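# Lift the marquee roof off its posts, lay it low

## Task

Six arms are fixed to the tabletop at roughly these scene-frame spots (metres), each facing the stated heading (degrees, counter-clockwise from +x): arm1 x=+0.29 y=+0.65 z=+0.72 heading -102; arm2 x=-0.22 y=+0.65 z=+0.72 heading -85; arm3 x=-0.31 y=-0.65 z=+0.72 heading +99; arm4 x=+0.24 y=-0.65 z=+0.72 heading +83; arm5 x=-0.70 y=-0.07 z=+0.72 heading +8; arm6 x=+0.70 y=+0.08 z=+0.72 heading +166. Lift the marquee's roof free of its four posts and set it down low on the table. Then open the grippers and pull the arms away. The roof must stay there with no robot supporting it. All other objects should be left untouched: anything that ends up shifted, leaning or toppled counts against the result, and pushing any rigid object out of the work area fails the task.

## Robot and tools

Robots. Six identical i2rt Big YAM arms (arm1 to arm6), each with six revolute joints, a two-finger gripper and a wrist camera that, with joints 1 and 6 at zero and the hand level, sits above the hand looking toward the fingertips. The hand can reach about 1.0 m from the joint1 axis. Two fixed room cameras exist: cam_high (overhead) and cam_low (a narrow side view). Arms run independently; one being stuck does not pause the others.

Frame. Everything is in one scene frame: origin on the floor, +z up, tabletop near z=0.72. The hand point is midway between the fingertips; the hand's z axis runs along the fingers and the fingers close along its y axis.

execute_actions(actions, cameras). actions is a list holding exactly one action object, or empty to just read state and pictures. The action is keyed by arm name; under each name goes "joints", a map from joint name to an absolute target (not an offset). Any subset of arms and joints may appear; all listed motions begin together and may finish at different moments. Joints, units and allowed ranges:
- joint1_rad, -2.879 to 2.879 rad: rotates the whole arm about its foot, positive counter-clockwise seen from above; 0 points the arm along its foot's heading.
- joint2_rad, 0 to 3.141 rad: shoulder; 0 has the upper arm lying back about level, larger values raise it and then carry it forward.
- joint3_rad, 0 to 3.019 rad: elbow; 0 folds the forearm onto the upper arm, larger opens it.
- joint4_rad, -1.692 to 1.57 rad: hand pitch, positive tips the fingers up.
- joint5_rad, -1.57 to 1.57 rad: hand yaw, positive toward the arm's right.
- joint6_rad, -2.094 to 2.094 rad: hand roll, positive clockwise when viewed from behind the hand.
- gripper_m, 0 to 0.093 m: fingertip gap; each pad pushes with roughly 50 to 62 N at most.
Done tolerances are about ±0.045, 0.14, 0.09, 0.055, 0.03, 0.035 rad and ±0.003 m. One action runs at most 15 s. An unknown key or out-of-range number rejects the whole call and nothing moves. cameras is a list of names (arm1_cam_wrist ... arm6_cam_wrist, cam_high, cam_low, or "all"); omitted or null means all, [] means none. Joints run at different speeds, so the hand can sweep a wide arc between postures; split big moves into steps.

Results. Each result gives every arm's joint_positions, joint torques (raw drive output with per-unit offset, scale and noise, never zero even in free air) and a joint_status per commanded key. "off_target" means the joint stopped short and may still be pushing. "contact_stop" and "time_out" mean it now holds where it stopped, though a timed-out joint can keep a target a little ahead (up to 0.375, 0.375, 0.113, 0.225, 0.075, 0.3 rad for joints 1 to 6) and go on pushing; on_its_own lists such joints and their "held at" targets. To relieve that, command the joint its reported position. "not_followed" with a "joint command not followed" line and a cause means a self/arm-collision guard blocked that arm's targets (its gripper target still runs); the arm may retry them with later actions until they pass. That guard ignores fingers, gripper housings and wrist cameras and can act late, so arms can still collide. The pictures line lists the images in order, and changed camera calibrations are noted. A stop reported in one call cancels the rest of that reply's motion calls.

wait(seconds, 0 to 10) commands nothing and returns the same state and pictures. zoom_image(camera, region=[x0,y0,x1,y1]) enlarges a region (at most 504x504 px, origin top-left) of that camera's latest full image. read_manual(section="licences") only returns licence text. finished_scene(scene) ends the current scene irrevocably and reports success; only call it once the roof rests on its own and the arms are clear.

Cameras. All images are 672x504. Calibration lines give K, distortion D and T_world_to_cam (scene frame to camera, metres); actual values can differ by a couple of degrees and millimetres, and wrist-camera poses inherit joint reading errors.

Cautions. The arm does not halt on contact; it keeps pressing and can press hard. Two robots squeezing each other hard fails and ends the run; hard hits may too. Holding loads heats motors: a MOTOR HOT line appears from 85 °C, and at 100 °C an OVER-TEMPERATURE FAULT drops that arm and its grip, with "limit_stop_at_motor_heat" in its joint_status (resend the target afterwards). Avoid dropping, slipping or slamming the roof, knocking the posts or other items, and long hard pushes. Loose objects may occasionally get a brief external nudge. The robot keeps its last command while you think, and a lifted load slowly sags.

Each tool is called after "Emit:" in YAML: its name, and indented under it one key for each argument.

## Session

Emit:
execute_actions:
  actions: []

Scene clock: 0.00 s.
Joint torques (N m, as the arm reports them, + toward a larger angle): no reading
Motor temperatures (°C, as the motors report them): arm1=[24 25 24 22 25 25] | arm2=[22 22 24 25 23 23] | arm3=[23 23 22 26 25 24] | arm4=[21 25 23 22 23 23] | arm5=[24 23 26 25 22 25] | arm6=[24 25 21 26 24 23]
arm1.joint_positions: joint1_rad=+0.264 joint2_rad=+0.423 joint3_rad=+0.537 joint4_rad=-1.254 joint5_rad=+0.205 joint6_rad=-0.386 gripper_m=+0.095
arm1.joint_status: not commanded
arm1.hand: x=+0.2644 y=+0.4644 z=+0.9876 quat_wxyz=(-0.045, -0.539, -0.808, +0.233) (m; scene frame)
arm2.joint_positions: joint1_rad=-0.365 joint2_rad=+0.529 joint3_rad=+0.390 joint4_rad=-1.016 joint5_rad=-0.242 joint6_rad=+0.313 gripper_m=+0.095
arm2.joint_status: not commanded
arm2.hand: x=-0.2335 y=+0.4417 z=+0.8599 quat_wxyz=(-0.230, -0.841, -0.486, +0.055) (m; scene frame)
arm3.joint_positions: joint1_rad=+0.100 joint2_rad=+0.340 joint3_rad=+0.661 joint4_rad=-1.383 joint5_rad=+0.313 joint6_rad=+0.492 gripper_m=+0.094
arm3.joint_status: not commanded
arm3.hand: x=-0.3076 y=-0.4737 z=+0.9801 quat_wxyz=(-0.231, +0.578, -0.764, -0.169) (m; scene frame)
arm4.joint_positions: joint1_rad=-0.213 joint2_rad=+0.478 joint3_rad=+0.487 joint4_rad=-1.116 joint5_rad=-0.152 joint6_rad=-0.537 gripper_m=+0.095
arm4.joint_status: not commanded
arm4.hand: x=+0.2745 y=-0.4449 z=+0.8829 quat_wxyz=(-0.191, +0.776, -0.581, -0.155) (m; scene frame)
arm5.joint_positions: joint1_rad=+0.396 joint2_rad=+0.402 joint3_rad=+0.596 joint4_rad=-1.283 joint5_rad=+0.100 joint6_rad=+0.233 gripper_m=+0.095
arm5.joint_status: not commanded
arm5.hand: x=-0.5265 y=+0.0048 z=+0.9192 quat_wxyz=(-0.239, +0.118, -0.963, -0.040) (m; scene frame)
arm6.joint_positions: joint1_rad=-0.297 joint2_rad=+0.503 joint3_rad=+0.450 joint4_rad=-1.052 joint5_rad=-0.299 joint6_rad=-0.184 gripper_m=+0.094
arm6.joint_status: not commanded
arm6.hand: x=+0.4920 y=+0.1495 z=+0.8943 quat_wxyz=(+0.057, +0.954, -0.145, -0.258) (m; scene frame)
pictures: arm1_cam_wrist, arm2_cam_wrist, arm3_cam_wrist, arm4_cam_wrist, arm5_cam_wrist, arm6_cam_wrist, cam_high, cam_low
Images, in order (width x height): arm1_cam_wrist 672x504, arm2_cam_wrist 672x504, arm3_cam_wrist 672x504, arm4_cam_wrist 672x504, arm5_cam_wrist 672x504, arm6_cam_wrist 672x504, cam_high 672x504, cam_low 672x504.

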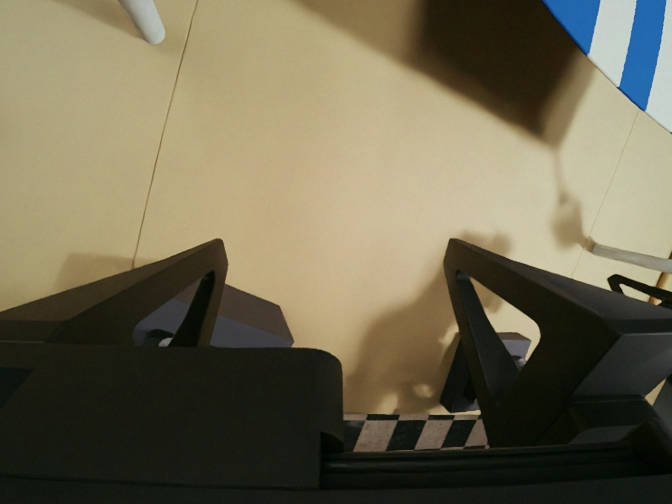

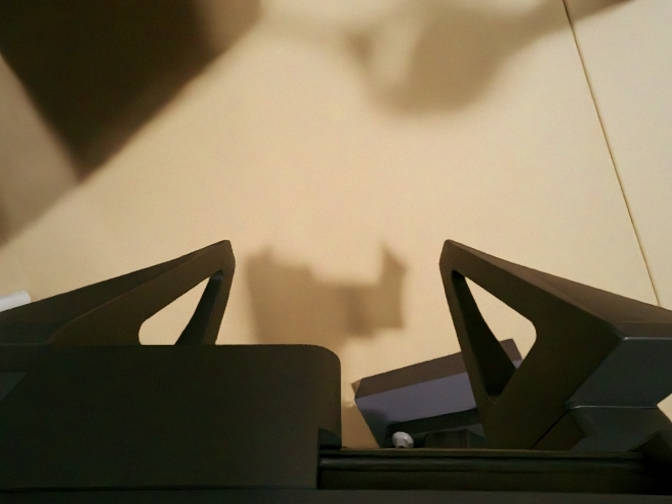

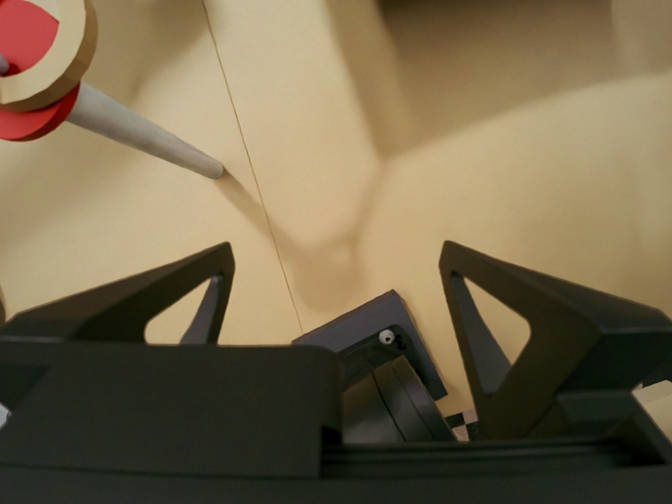

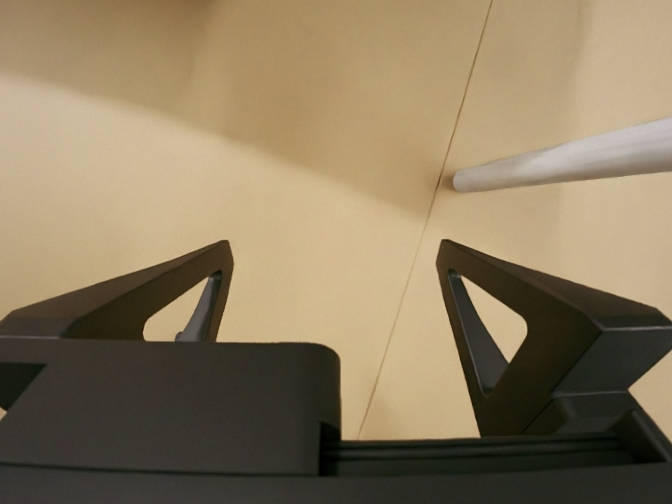

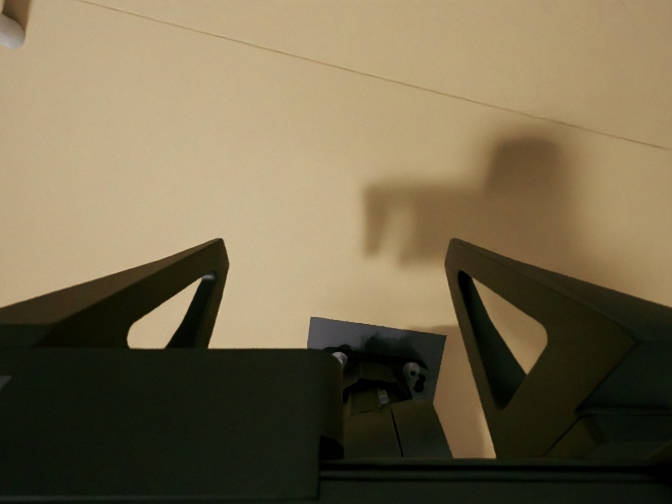

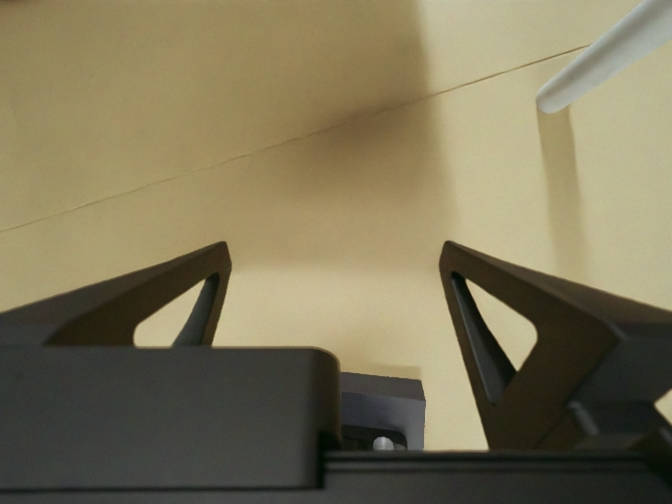

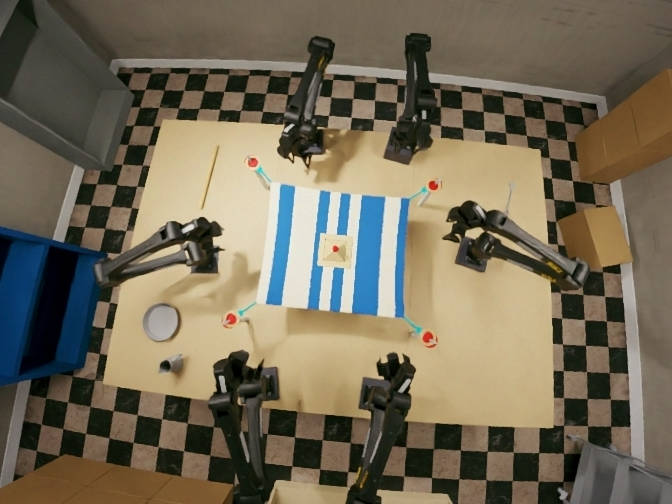

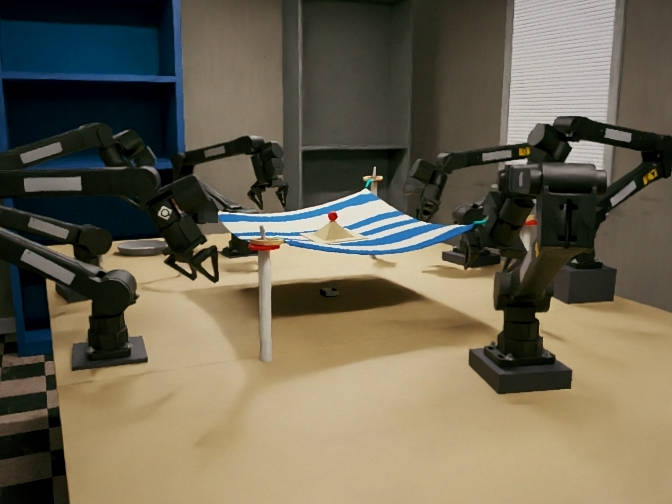

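Emit:
zoom_image:
  camera: "cam_low"
  region: [200, 150, 420, 315]

Emit:
zoom_image:
  camera: "cam_high"
  region: [380, 295, 460, 355]

Emit:
zoom_image:
  camera: "cam_high"
  region: [210, 285, 290, 345]

Emit:
zoom_image:
  camera: "cam_high"
  region: [220, 140, 300, 200]

Emit:
zoom_image:
  camera: "cam_high"
  region: [390, 160, 470, 220]

Emit:
zoom_image:
  camera: "cam_low"
  region: [230, 210, 310, 270]

Region (200, 150, 420, 315) of cam_low's 672x504 image, scaled by 2.291, with more detail than that image has; it fills the top 378 rows of this view, and the rest is white.

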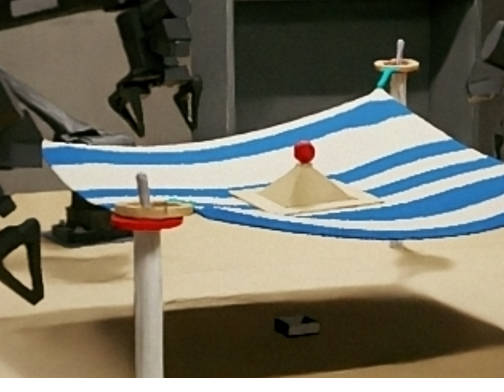

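Region (380, 295, 460, 355) of cam_high's 672x504 image, scaled by 6.300, with more detail than that image has; it fills the top 378 rows of this view, and the rest is white.

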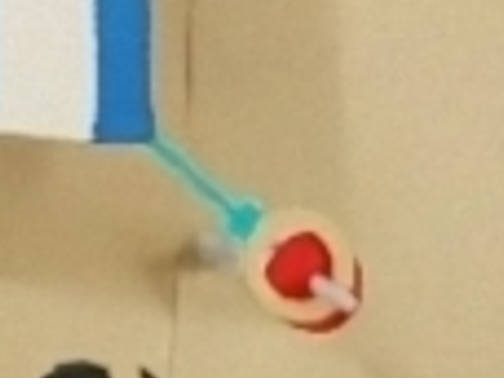

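Region (210, 285, 290, 345) of cam_high's 672x504 image, scaled by 6.300, with more detail than that image has; it fills the top 378 rows of this view, and the rest is white.

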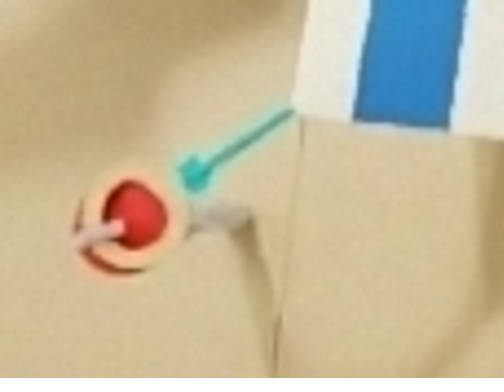

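Region (220, 140, 300, 200) of cam_high's 672x504 image, scaled by 6.300, with more detail than that image has; it fills the top 378 rows of this view, and the rest is white.

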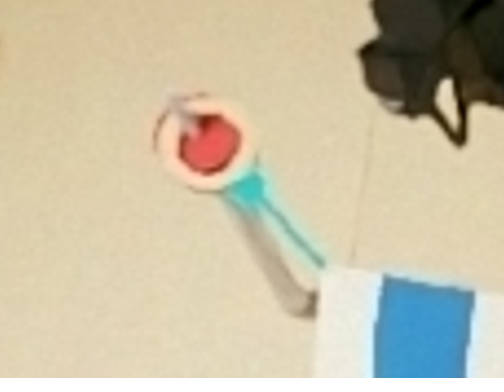

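Region (390, 160, 470, 220) of cam_high's 672x504 image, scaled by 6.300, with more detail than that image has; it fills the top 378 rows of this view, and the rest is white.

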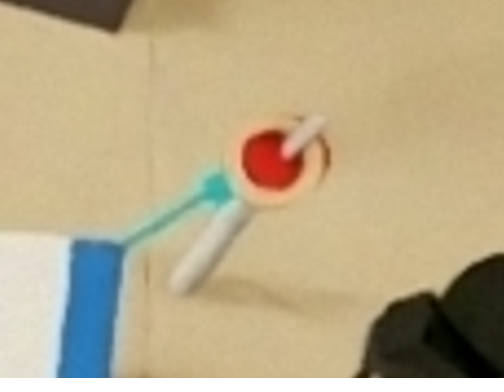

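Region (230, 210, 310, 270) of cam_low's 672x504 image, scaled by 6.300, with more detail than that image has; it fills the top 378 rows of this view, and the rest is white.

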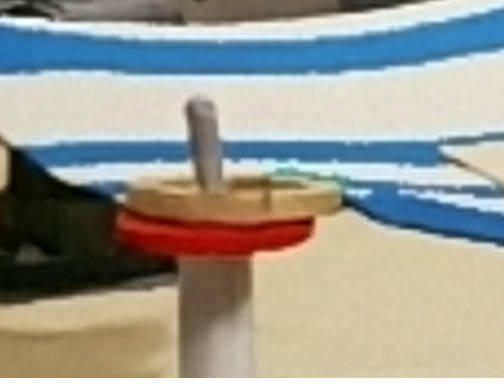

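Emit:
execute_actions:
  actions:
    - {"arm1":{"joints":{"joint1_rad":0.435,"joint2_rad":0.7,"joint3_rad":1.195,"joint4_rad":-1.487,"joint5_rad":0,"joint6_rad":1.1,"gripper_m":0.06}},"arm2":{"joints":{"joint1_rad":-0.51,"joint2_rad":0.6,"joint3_rad":1.403,"joint4_rad":-1.646,"joint5_rad":0,"joint6_rad":-1.29,"gripper_m":0.06}},"arm3":{"joints":{"joint1_rad":0.023,"joint2_rad":0.6,"joint3_rad":1.325,"joint4_rad":-1.677,"joint5_rad":0,"joint6_rad":1.05,"gripper_m":0.06}},"arm4":{"joints":{"joint1_rad":-0.266,"joint2_rad":0.6,"joint3_rad":1.413,"joint4_rad":-1.69,"joint5_rad":0,"joint6_rad":-1.26,"gripper_m":0.06}},"arm5":{"joints":{"joint1_rad":0.1,"joint4_rad":-1.45}},"arm6":{"joints":{"joint1_rad":0.45,"joint3_rad":0.65,"joint4_rad":-1.4,"joint5_rad":0}}}
  cameras: []

Emit:
execute_actions:
  actions:
    - {"arm1":{"joints":{"joint2_rad":1.279}},"arm2":{"joints":{"joint2_rad":1.328}},"arm3":{"joints":{"joint2_rad":1.219}},"arm4":{"joints":{"joint2_rad":1.28}}}
  cameras: ["arm1_cam_wrist","arm2_cam_wrist","arm3_cam_wrist","arm4_cam_wrist","cam_low"]

Scene clock: 42.83 s.
Joint torques (N m, as the arm reports them, + toward a larger angle): arm1=[ 0.02 -0.68 12.68  0.94  0.02  0.01] | arm2=[-1.45  2.28  9.23  1.49  0.01 -0.03] | arm3=[ 0.44  1.98  9.45  0.14 -0.14 -0.06] | arm4=[ 0.87  1.43 11.96  1.1   0.02 -0.15] | arm5=[-1.31  2.47  9.89  0.62  0.17  0.03] | arm6=[ 1.12  1.75 12.33  0.89  0.11  0.05]
Motor temperatures (°C, as the motors report them): arm1=[24 25 31 22 25 25] | arm2=[22 22 32 25 23 23] | arm3=[23 23 29 26 25 24] | arm4=[21 25 31 22 23 23] | arm5=[24 23 31 25 22 25] | arm6=[24 25 29 26 24 23]
arm1.joint_positions: joint1_rad=+0.433 joint2_rad=+0.703 joint3_rad=+1.157 joint4_rad=-1.474 joint5_rad=+0.004 joint6_rad=+1.085 gripper_m=+0.060
arm1.joint_status: all done
arm1.hand: x=+0.3433 y=+0.4094 z=+1.2020 quat_wxyz=(-0.272, -0.902, -0.333, +0.038) (m; scene frame)
arm2.joint_positions: joint1_rad=-0.509 joint2_rad=+0.603 joint3_rad=+1.373 joint4_rad=-1.633 joint5_rad=-0.002 joint6_rad=-1.282 gripper_m=+0.060
arm2.joint_status: all done
arm2.hand: x=-0.2920 y=+0.4822 z=+1.2334 quat_wxyz=(+0.019, -0.319, -0.882, +0.346) (m; scene frame)
arm3.joint_positions: joint1_rad=+0.027 joint2_rad=+0.597 joint3_rad=+1.295 joint4_rad=-1.664 joint5_rad=+0.004 joint6_rad=+1.042 gripper_m=+0.060
arm3.joint_status: all done
joint sent to its limit — the command would take arm3.joint4_rad past its lower limit, so that joint was sent only as far as its limit.
arm3.hand: x=-0.3489 y=-0.4706 z=+1.1889 quat_wxyz=(-0.046, +0.350, -0.890, -0.290) (m; scene frame)
arm4.joint_positions: joint1_rad=-0.263 joint2_rad=+0.601 joint3_rad=+1.373 joint4_rad=-1.679 joint5_rad=-0.003 joint6_rad=-1.245 gripper_m=+0.060
arm4.joint_status: all done
arm4.hand: x=+0.2967 y=-0.4915 z=+1.2055 quat_wxyz=(-0.331, +0.892, -0.308, +0.000) (m; scene frame)
arm5.joint_positions: joint1_rad=+0.110 joint2_rad=+0.402 joint3_rad=+0.596 joint4_rad=-1.439 joint5_rad=+0.100 joint6_rad=+0.233 gripper_m=+0.095
arm5.joint_status: all done
arm5.hand: x=-0.5469 y=-0.0547 z=+0.9042 quat_wxyz=(-0.168, -0.017, -0.986, +0.012) (m; scene frame)
arm6.joint_positions: joint1_rad=+0.439 joint2_rad=+0.503 joint3_rad=+0.605 joint4_rad=-1.391 joint5_rad=-0.004 joint6_rad=-0.184 gripper_m=+0.094
arm6.joint_status: all done
arm6.hand: x=+0.5295 y=+0.0503 z=+0.9312 quat_wxyz=(+0.008, +0.974, +0.180, -0.134) (m; scene frame)
pictures: none
No camera images: the call's "cameras" was empty. Leave "cameras" out to get every camera's image.

Scene clock: 44.30 s.
Joint torques (N m, as the arm reports them, + toward a larger angle): arm1=[ 0.12 -8.81 12.39  0.09  0.03  0.06] | arm2=[-1.82 -9.23  9.61  0.47 -0.04 -0.08] | arm3=[ 0.38 -8.06 10.3  -0.86 -0.16 -0.01] | arm4=[ 0.85 -9.9  12.47  0.07 -0.01 -0.2 ] | arm5=[-1.72  2.91  9.91  0.54  0.12  0.02] | arm6=[ 1.3   1.51 12.31  0.93  0.09  0.08]
Motor temperatures (°C, as the motors report them): arm1=[24 25 31 22 25 25] | arm2=[22 22 32 25 23 23] | arm3=[23 23 29 26 25 24] | arm4=[21 25 30 22 23 23] | arm5=[24 23 31 25 22 25] | arm6=[24 25 29 26 24 23]
arm1.joint_positions: joint1_rad=+0.433 joint2_rad=+1.283 joint3_rad=+1.162 joint4_rad=-1.476 joint5_rad=+0.003 joint6_rad=+1.086 gripper_m=+0.060
arm1.joint_status: all done
arm1.hand: x=+0.3665 y=+0.3077 z=+1.0385 quat_wxyz=(+0.010, -0.938, -0.347, +0.000) (m; scene frame)
arm2.joint_positions: joint1_rad=-0.509 joint2_rad=+1.332 joint3_rad=+1.386 joint4_rad=-1.636 joint5_rad=-0.002 joint6_rad=-1.283 gripper_m=+0.060
arm2.joint_status: all done
arm2.hand: x=-0.3686 y=+0.3037 z=+1.0423 quat_wxyz=(-0.001, -0.340, -0.941, -0.005) (m; scene frame)
arm3.joint_positions: joint1_rad=+0.027 joint2_rad=+1.224 joint3_rad=+1.295 joint4_rad=-1.667 joint5_rad=+0.003 joint6_rad=+1.043 gripper_m=+0.060
arm3.joint_status: all done
arm3.hand: x=-0.3826 y=-0.3235 z=+1.0358 quat_wxyz=(+0.002, +0.367, -0.930, +0.018) (m; scene frame)
arm4.joint_positions: joint1_rad=-0.263 joint2_rad=+1.299 joint3_rad=+1.384 joint4_rad=-1.682 joint5_rad=-0.003 joint6_rad=-1.246 gripper_m=+0.060
arm4.joint_status: all done
arm4.hand: x=+0.3592 y=-0.3137 z=+1.0343 quat_wxyz=(+0.008, +0.945, -0.326, -0.002) (m; scene frame)
arm5.joint_positions: joint1_rad=+0.110 joint2_rad=+0.402 joint3_rad=+0.596 joint4_rad=-1.439 joint5_rad=+0.100 joint6_rad=+0.233 gripper_m=+0.095
arm5.joint_status: not commanded
arm5.hand: x=-0.5469 y=-0.0547 z=+0.9042 quat_wxyz=(-0.168, -0.017, -0.986, +0.012) (m; scene frame)
arm6.joint_positions: joint1_rad=+0.439 joint2_rad=+0.503 joint3_rad=+0.605 joint4_rad=-1.391 joint5_rad=-0.004 joint6_rad=-0.184 gripper_m=+0.094
arm6.joint_status: not commanded
arm6.hand: x=+0.5295 y=+0.0503 z=+0.9312 quat_wxyz=(+0.008, +0.974, +0.180, -0.134) (m; scene frame)
pictures: arm1_cam_wrist, arm2_cam_wrist, arm3_cam_wrist, arm4_cam_wrist, cam_low
camera_calibration (this result's frames):
arm1_cam_wrist: T_world_to_cam=[[-0.653983, 0.756312, 0.0172869, -0.0130935], [0.618523, 0.5214, 0.587853, -0.990562], [0.435587, 0.395138, -0.808783, 0.680914], [0, 0, 0, 1]] pos_world=[0.307525, 0.257327, 1.13324]
arm2_cam_wrist: T_world_to_cam=[[-0.643404, -0.765422, -0.0126614, 0.00621979], [-0.62242, 0.513427, 0.590751, -0.994679], [-0.445673, 0.387972, -0.806755, 0.681984], [0, 0, 0, 1]] pos_world=[-0.311164, 0.250864, 1.13788]
arm3_cam_wrist: T_world_to_cam=[[0.680156, -0.732114, 0.0373669, -0.0159142], [-0.605124, -0.531946, 0.592333, -1.01113], [-0.413779, -0.425491, -0.804826, 0.66442], [0, 0, 0, 1]] pos_world=[-0.326112, -0.266812, 1.13426]
arm4_cam_wrist: T_world_to_cam=[[0.611338, 0.791329, -0.00802026, 0.0331886], [0.648533, -0.495163, 0.578117, -0.982571], [0.453509, -0.358626, -0.815915, 0.688747], [0, 0, 0, 1]] pos_world=[0.304587, -0.265793, 1.13027]
Images, in order (width x height): arm1_cam_wrist 672x504, arm2_cam_wrist 672x504, arm3_cam_wrist 672x504, arm4_cam_wrist 672x504, cam_low 672x504.

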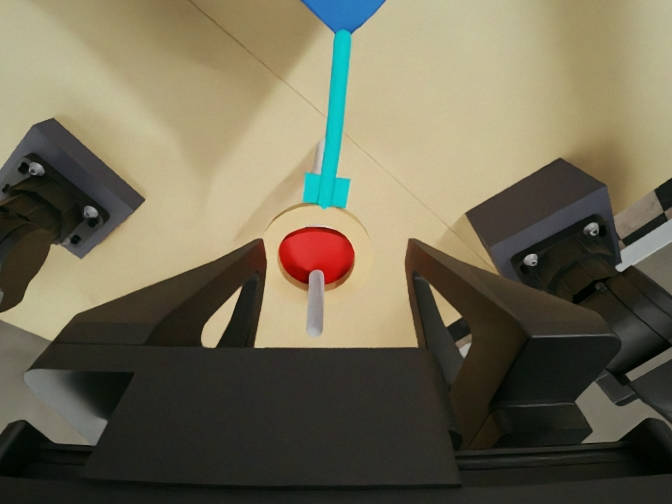

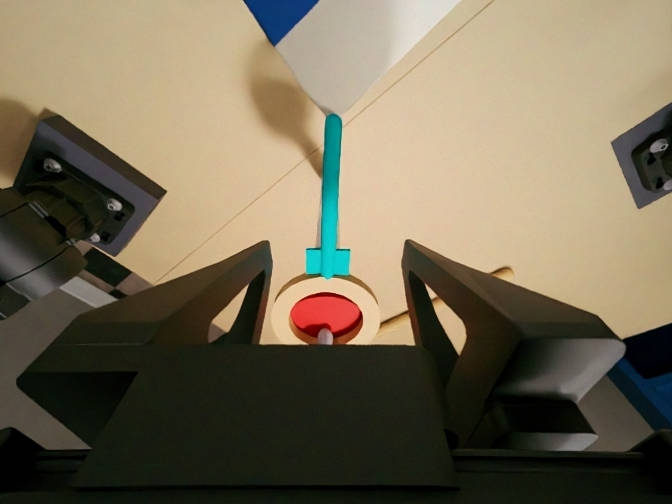

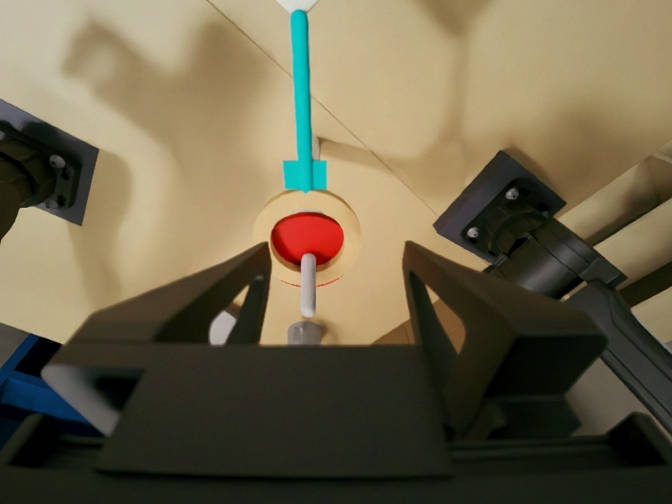

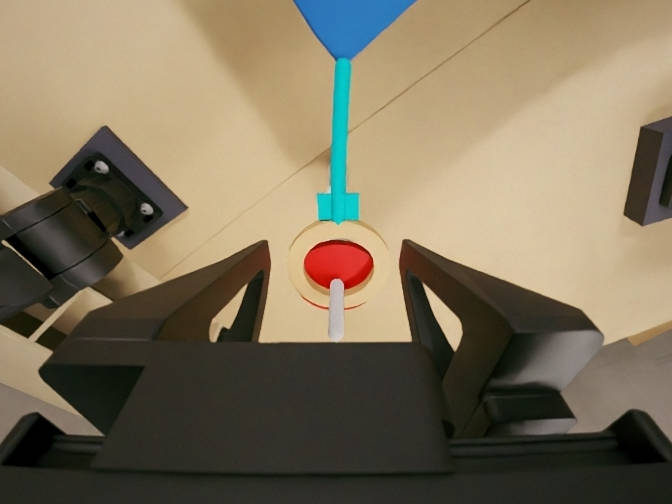

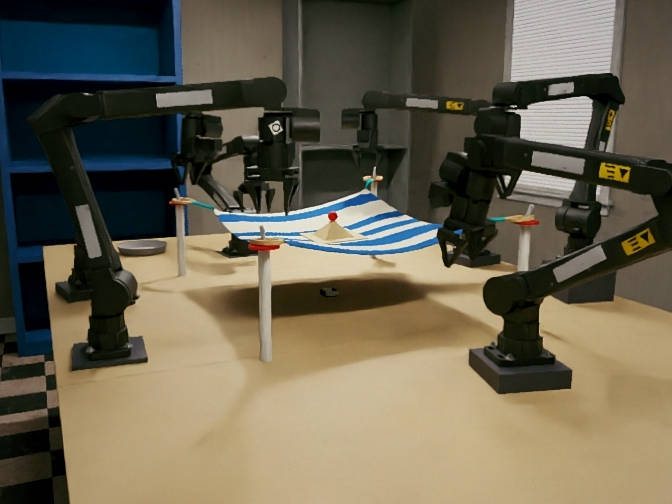

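Emit:
zoom_image:
  camera: "cam_low"
  region: [480, 195, 550, 245]

Emit:
zoom_image:
  camera: "cam_low"
  region: [160, 165, 230, 220]

Emit:
zoom_image:
  camera: "arm3_cam_wrist"
  region: [230, 130, 430, 330]

Region (480, 195, 550, 245) of cam_low's 672x504 image, scaled by 7.200, with more detail than that image has; it fills the top 360 rows of this view, and the rest is white.

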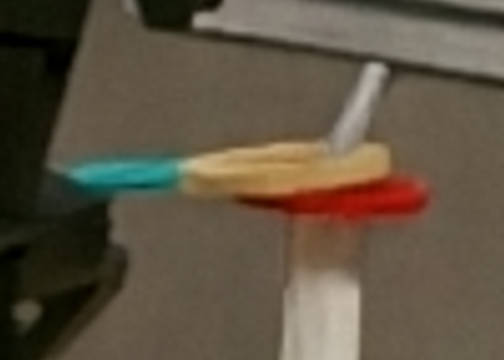

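Region (160, 165, 230, 220) of cam_low's 672x504 image, scaled by 7.200, with more detail than that image has; it fills the top 396 rows of this view, and the rest is white.

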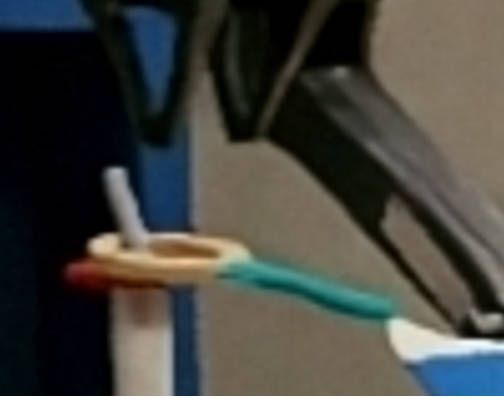

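Region (230, 130, 430, 330) of arm3_cam_wrist's 672x504 image, scaled by 2.520, with more detail than that image has.

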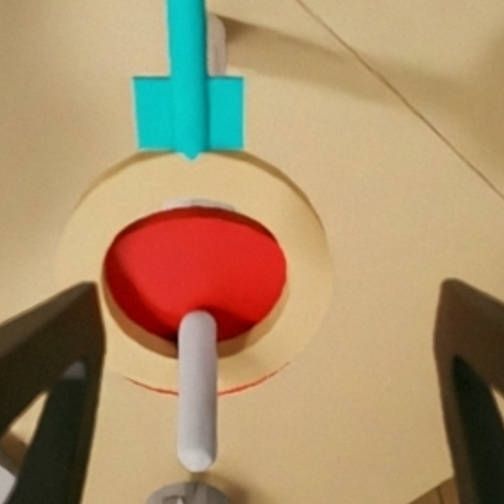

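Emit:
execute_actions:
  actions:
    - {"arm1":{"joints":{"joint1_rad":0.56,"joint2_rad":1.25,"joint3_rad":1.05,"joint4_rad":-1.352,"joint6_rad":1.25,"gripper_m":0.093}},"arm2":{"joints":{"joint1_rad":-0.688,"joint2_rad":1.275,"joint3_rad":1.36,"joint4_rad":-1.646,"joint6_rad":-1.46,"gripper_m":0.093}},"arm3":{"joints":{"joint1_rad":0.123,"joint2_rad":1.204,"joint3_rad":1.225,"joint4_rad":-1.573,"joint6_rad":1.13,"gripper_m":0.093}},"arm4":{"joints":{"joint1_rad":-0.413,"joint2_rad":1.245,"joint3_rad":1.272,"joint4_rad":-1.571,"joint6_rad":-1.4,"gripper_m":0.093}}}
  cameras: ["arm1_cam_wrist","arm2_cam_wrist","arm3_cam_wrist","arm4_cam_wrist","cam_low"]

Scene clock: 70.23 s.
Joint torques (N m, as the arm reports them, + toward a larger angle): arm1=[-0.56 -8.8   9.62  1.04  0.12  0.06] | arm2=[-0.99 -8.39  7.91  0.47 -0.1  -0.08] | arm3=[ 0.17 -7.27  7.88 -0.03 -0.07  0.  ] | arm4=[ 1.78 -8.33 10.57  1.04 -0.1  -0.22] | arm5=[-0.42  2.74  9.77  0.61  0.13  0.01] | arm6=[ 1.16  1.16 12.3   0.87  0.09  0.03]
Motor temperatures (°C, as the motors report them): arm1=[24 26 31 22 25 25] | arm2=[22 23 33 25 23 23] | arm3=[23 24 30 26 25 24] | arm4=[21 26 30 22 23 23] | arm5=[24 23 32 25 22 25] | arm6=[24 25 31 26 24 23]
arm1.joint_positions: joint1_rad=+0.566 joint2_rad=+1.261 joint3_rad=+1.042 joint4_rad=-1.367 joint5_rad=+0.001 joint6_rad=+1.235 gripper_m=+0.093
arm1.joint_status: all done
arm1.hand: x=+0.4077 y=+0.3321 z=+1.0006 quat_wxyz=(+0.004, -0.941, -0.339, +0.001) (m; scene frame)
arm2.joint_positions: joint1_rad=-0.696 joint2_rad=+1.280 joint3_rad=+1.365 joint4_rad=-1.636 joint5_rad=+0.000 joint6_rad=-1.452 gripper_m=+0.093
arm2.joint_status: all done
arm2.hand: x=-0.4232 y=+0.3484 z=+1.0525 quat_wxyz=(+0.002, -0.348, -0.938, +0.010) (m; scene frame)
arm3.joint_positions: joint1_rad=+0.127 joint2_rad=+1.201 joint3_rad=+1.229 joint4_rad=-1.584 joint5_rad=+0.002 joint6_rad=+1.123 gripper_m=+0.093
arm3.joint_status: all done
arm3.hand: x=-0.4156 y=-0.3305 z=+1.0179 quat_wxyz=(+0.000, +0.376, -0.927, -0.003) (m; scene frame)
arm4.joint_positions: joint1_rad=-0.420 joint2_rad=+1.251 joint3_rad=+1.266 joint4_rad=-1.585 joint5_rad=-0.001 joint6_rad=-1.384 gripper_m=+0.093
arm4.joint_status: all done
arm4.hand: x=+0.4062 y=-0.3454 z=+1.0049 quat_wxyz=(-0.005, +0.942, -0.335, -0.001) (m; scene frame)
arm5.joint_positions: joint1_rad=+0.110 joint2_rad=+0.402 joint3_rad=+0.596 joint4_rad=-1.439 joint5_rad=+0.100 joint6_rad=+0.233 gripper_m=+0.095
arm5.joint_status: not commanded
arm5.hand: x=-0.5469 y=-0.0547 z=+0.9042 quat_wxyz=(-0.168, -0.017, -0.986, +0.012) (m; scene frame)
arm6.joint_positions: joint1_rad=+0.439 joint2_rad=+0.503 joint3_rad=+0.605 joint4_rad=-1.391 joint5_rad=-0.004 joint6_rad=-0.184 gripper_m=+0.094
arm6.joint_status: not commanded
arm6.hand: x=+0.5295 y=+0.0503 z=+0.9312 quat_wxyz=(+0.008, +0.974, +0.180, -0.134) (m; scene frame)
pictures: arm1_cam_wrist, arm2_cam_wrist, arm3_cam_wrist, arm4_cam_wrist, cam_low
camera_calibration (this result's frames):
arm1_cam_wrist: T_world_to_cam=[[-0.641798, 0.766847, 0.00646139, -0.00157386], [0.625222, 0.518352, 0.583445, -1.00376], [0.444064, 0.378494, -0.812127, 0.628064], [0, 0, 0, 1]] pos_world=[0.347661, 0.283789, 1.09572]
arm2_cam_wrist: T_world_to_cam=[[-0.656389, -0.754194, 0.0185694, -0.0368393], [-0.603156, 0.539405, 0.587575, -1.05517], [-0.453162, 0.374478, -0.808956, 0.652395], [0, 0, 0, 1]] pos_world=[-0.364972, 0.297072, 1.14843]
arm3_cam_wrist: T_world_to_cam=[[0.695245, -0.718772, 0.000810357, 0.0499423], [-0.586712, -0.566855, 0.578312, -1.01387], [-0.415216, -0.402544, -0.815815, 0.651572], [0, 0, 0, 1]] pos_world=[-0.359026, -0.276531, 1.11785]
arm4_cam_wrist: T_world_to_cam=[[0.625702, 0.779845, 0.0183936, -0.00703022], [0.632849, -0.521264, 0.572525, -1.00876], [0.456069, -0.34659, -0.819681, 0.638982], [0, 0, 0, 1]] pos_world=[0.351372, -0.298884, 1.10143]
Images, in order (width x height): arm1_cam_wrist 672x504, arm2_cam_wrist 672x504, arm3_cam_wrist 672x504, arm4_cam_wrist 672x504, cam_low 672x504.

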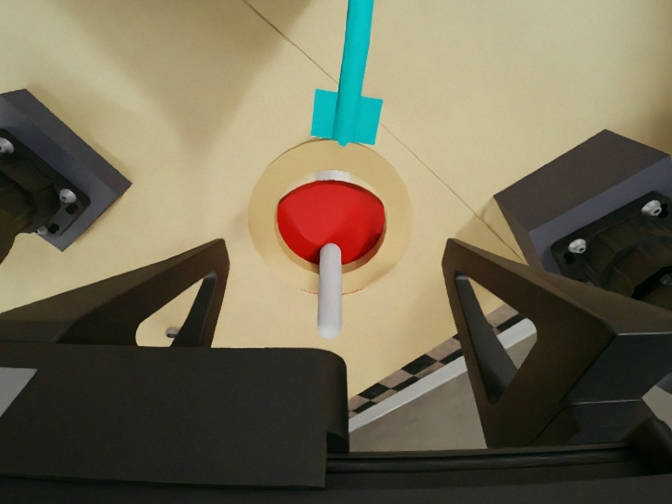

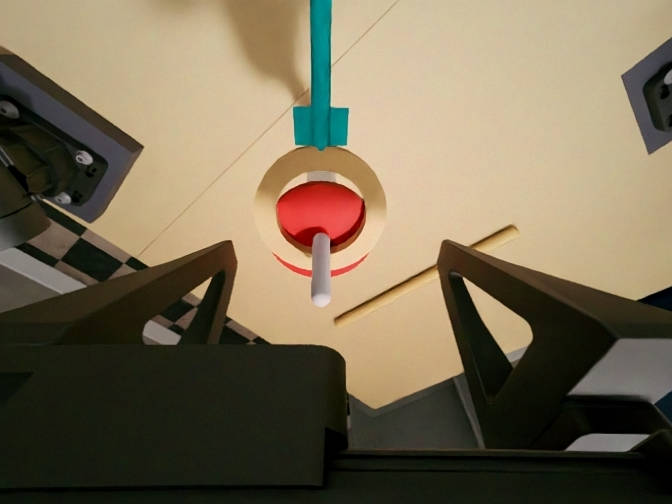

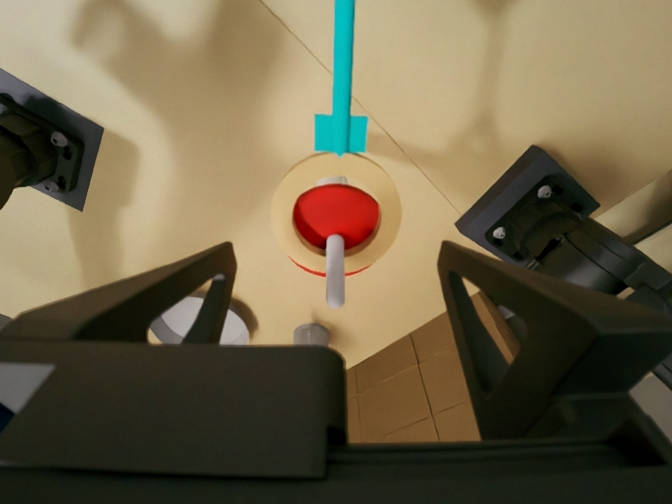

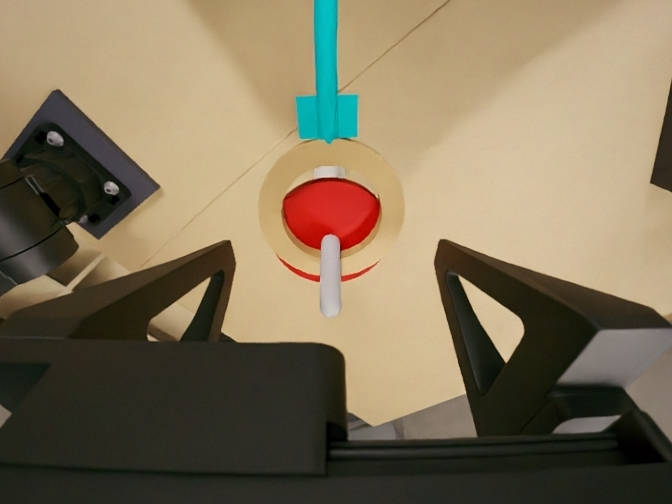

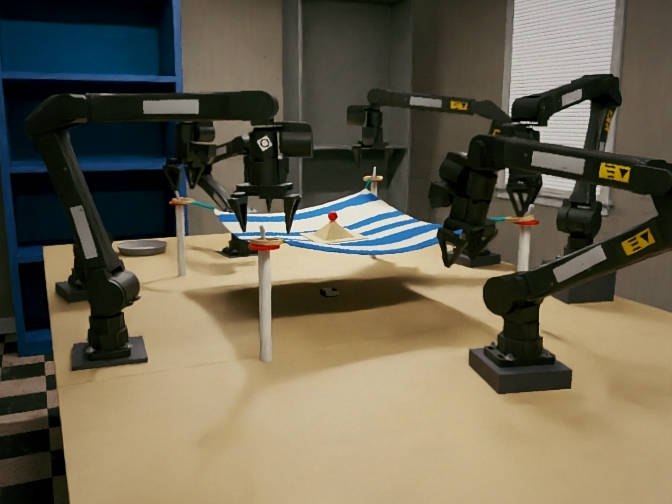

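Emit:
execute_actions:
  actions:
    - {"arm1":{"joints":{"joint1_rad":0.546,"joint2_rad":1.277,"joint3_rad":0.994,"joint4_rad":-1.261,"joint6_rad":1.3}},"arm2":{"joints":{"joint2_rad":1.262,"joint3_rad":1.232,"joint4_rad":-1.527}},"arm3":{"joints":{"joint3_rad":1.11,"joint4_rad":-1.458}},"arm4":{"joints":{"joint3_rad":1.18,"joint4_rad":-1.485}}}
  cameras: ["arm1_cam_wrist","arm2_cam_wrist","arm3_cam_wrist","arm4_cam_wrist","cam_low"]

Scene clock: 87.90 s.
Joint torques (N m, as the arm reports them, + toward a larger angle): arm1=[-0.53 -6.77  9.5   1.1   0.12  0.09] | arm2=[-0.71 -8.13  8.27  1.3  -0.12 -0.07] | arm3=[ 0.07 -7.02  8.06  0.   -0.06  0.  ] | arm4=[ 1.78 -8.38 10.63  1.02 -0.1  -0.21] | arm5=[-1.11  2.44  9.86  0.39  0.17  0.01] | arm6=[ 0.63  1.66 12.31  0.89  0.09  0.05]
Motor temperatures (°C, as the motors report them): arm1=[24 26 30 22 25 25] | arm2=[22 23 32 25 23 23] | arm3=[23 24 29 26 25 24] | arm4=[21 26 29 22 23 23] | arm5=[24 23 32 25 22 25] | arm6=[24 25 32 26 24 23]
arm1.joint_positions: joint1_rad=+0.552 joint2_rad=+1.265 joint3_rad=+0.989 joint4_rad=-1.276 joint5_rad=+0.001 joint6_rad=+1.284 gripper_m=+0.093
arm1.joint_status: all done
arm1.hand: x=+0.4046 y=+0.3260 z=+0.9799 quat_wxyz=(-0.013, -0.951, -0.309, +0.000) (m; scene frame)
arm2.joint_positions: joint1_rad=-0.696 joint2_rad=+1.265 joint3_rad=+1.232 joint4_rad=-1.540 joint5_rad=+0.000 joint6_rad=-1.453 gripper_m=+0.093
arm2.joint_status: all done
arm2.hand: x=-0.4176 y=+0.3567 z=+1.0066 quat_wxyz=(+0.000, -0.347, -0.938, -0.001) (m; scene frame)
arm3.joint_positions: joint1_rad=+0.127 joint2_rad=+1.200 joint3_rad=+1.111 joint4_rad=-1.469 joint5_rad=+0.002 joint6_rad=+1.123 gripper_m=+0.093
arm3.joint_status: all done
arm3.hand: x=-0.4148 y=-0.3332 z=+0.9730 quat_wxyz=(+0.000, +0.376, -0.927, -0.001) (m; scene frame)
arm4.joint_positions: joint1_rad=-0.420 joint2_rad=+1.251 joint3_rad=+1.173 joint4_rad=-1.498 joint5_rad=-0.001 joint6_rad=-1.385 gripper_m=+0.093
arm4.joint_status: all done
arm4.hand: x=+0.4049 y=-0.3475 z=+0.9693 quat_wxyz=(-0.002, +0.942, -0.334, -0.002) (m; scene frame)
arm5.joint_positions: joint1_rad=+0.110 joint2_rad=+0.402 joint3_rad=+0.596 joint4_rad=-1.439 joint5_rad=+0.100 joint6_rad=+0.233 gripper_m=+0.095
arm5.joint_status: not commanded
arm5.hand: x=-0.5469 y=-0.0547 z=+0.9042 quat_wxyz=(-0.168, -0.017, -0.986, +0.012) (m; scene frame)
arm6.joint_positions: joint1_rad=+0.439 joint2_rad=+0.503 joint3_rad=+0.605 joint4_rad=-1.391 joint5_rad=-0.004 joint6_rad=-0.184 gripper_m=+0.094
arm6.joint_status: not commanded
arm6.hand: x=+0.5295 y=+0.0503 z=+0.9312 quat_wxyz=(+0.008, +0.974, +0.180, -0.134) (m; scene frame)
pictures: arm1_cam_wrist, arm2_cam_wrist, arm3_cam_wrist, arm4_cam_wrist, cam_low
camera_calibration (this result's frames):
arm1_cam_wrist: T_world_to_cam=[[-0.59127, 0.806053, -0.0260447, -0.000131115], [0.650701, 0.495894, 0.575046, -0.981375], [0.476433, 0.32306, -0.817706, 0.625386], [0, 0, 0, 1]] pos_world=[0.340549, 0.284726, 1.07571]
arm2_cam_wrist: T_world_to_cam=[[-0.655906, -0.754833, -0.00376249, -0.00312353], [-0.610951, 0.52794, 0.58993, -1.03087], [-0.443313, 0.389238, -0.807445, 0.612034], [0, 0, 0, 1]] pos_world=[-0.360538, 0.303654, 1.10232]
arm3_cam_wrist: T_world_to_cam=[[0.694974, -0.719028, 0.0032202, 0.0450036], [-0.587414, -0.565169, 0.579248, -0.989609], [-0.414675, -0.404454, -0.815145, 0.61315], [0, 0, 0, 1]] pos_world=[-0.358328, -0.278947, 1.07289]
arm4_cam_wrist: T_world_to_cam=[[0.625138, 0.780427, 0.0116427, 0.0030654], [0.635126, -0.517306, 0.573593, -0.989289], [0.453671, -0.35118, -0.819058, 0.608469], [0, 0, 0, 1]] pos_world=[0.350363, -0.300475, 1.06578]
Images, in order (width x height): arm1_cam_wrist 672x504, arm2_cam_wrist 672x504, arm3_cam_wrist 672x504, arm4_cam_wrist 672x504, cam_low 672x504.

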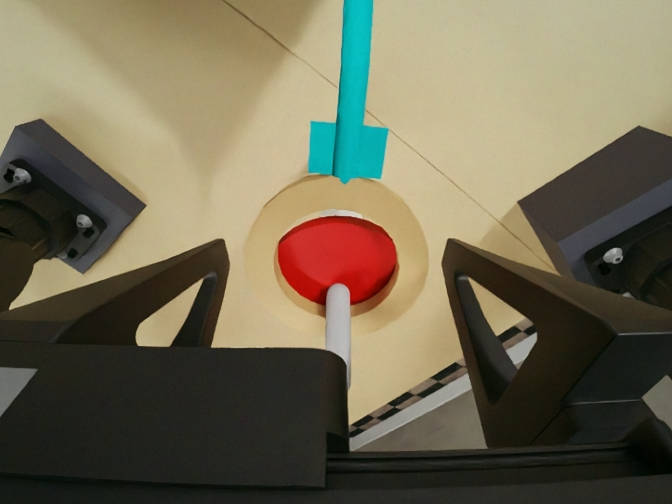

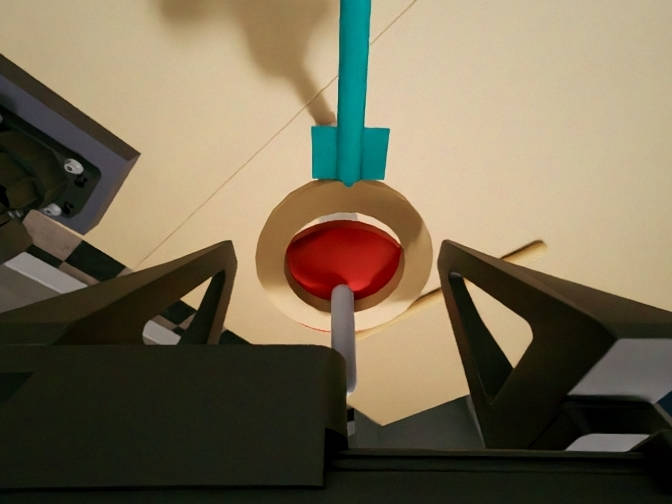

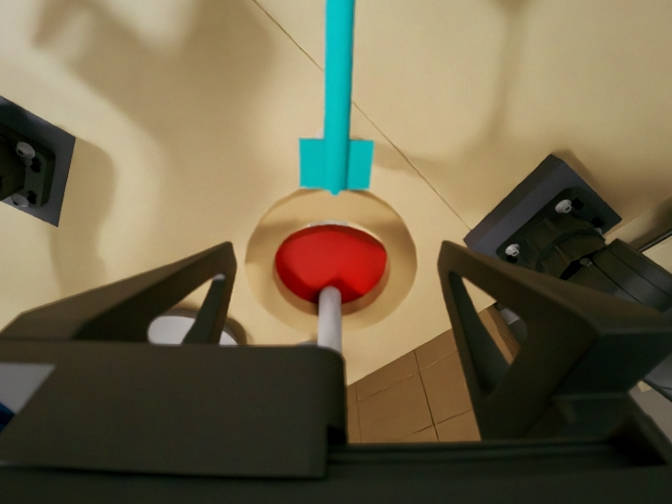

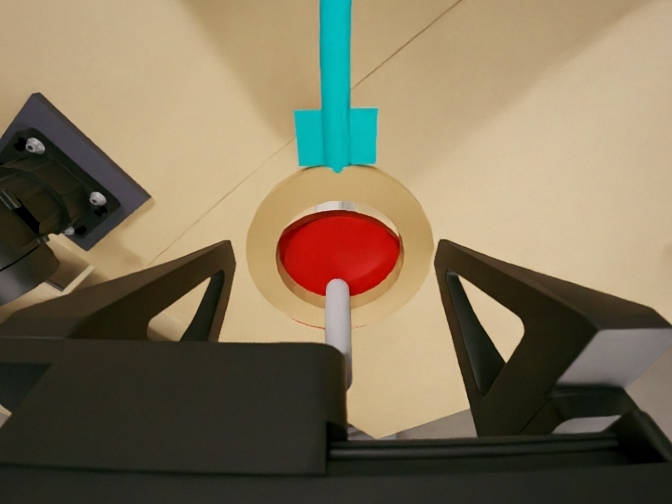

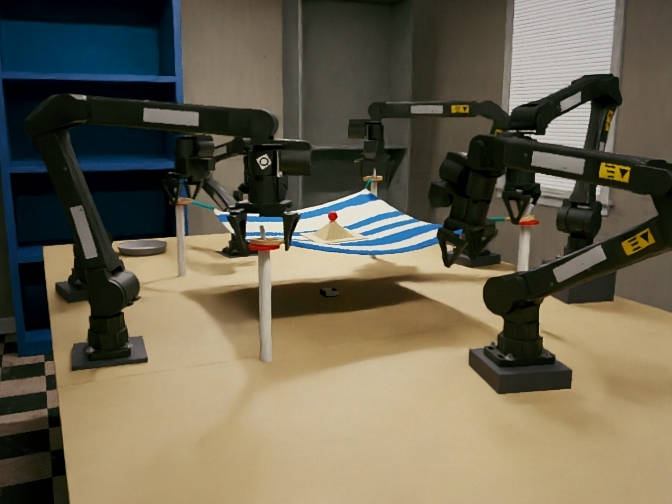

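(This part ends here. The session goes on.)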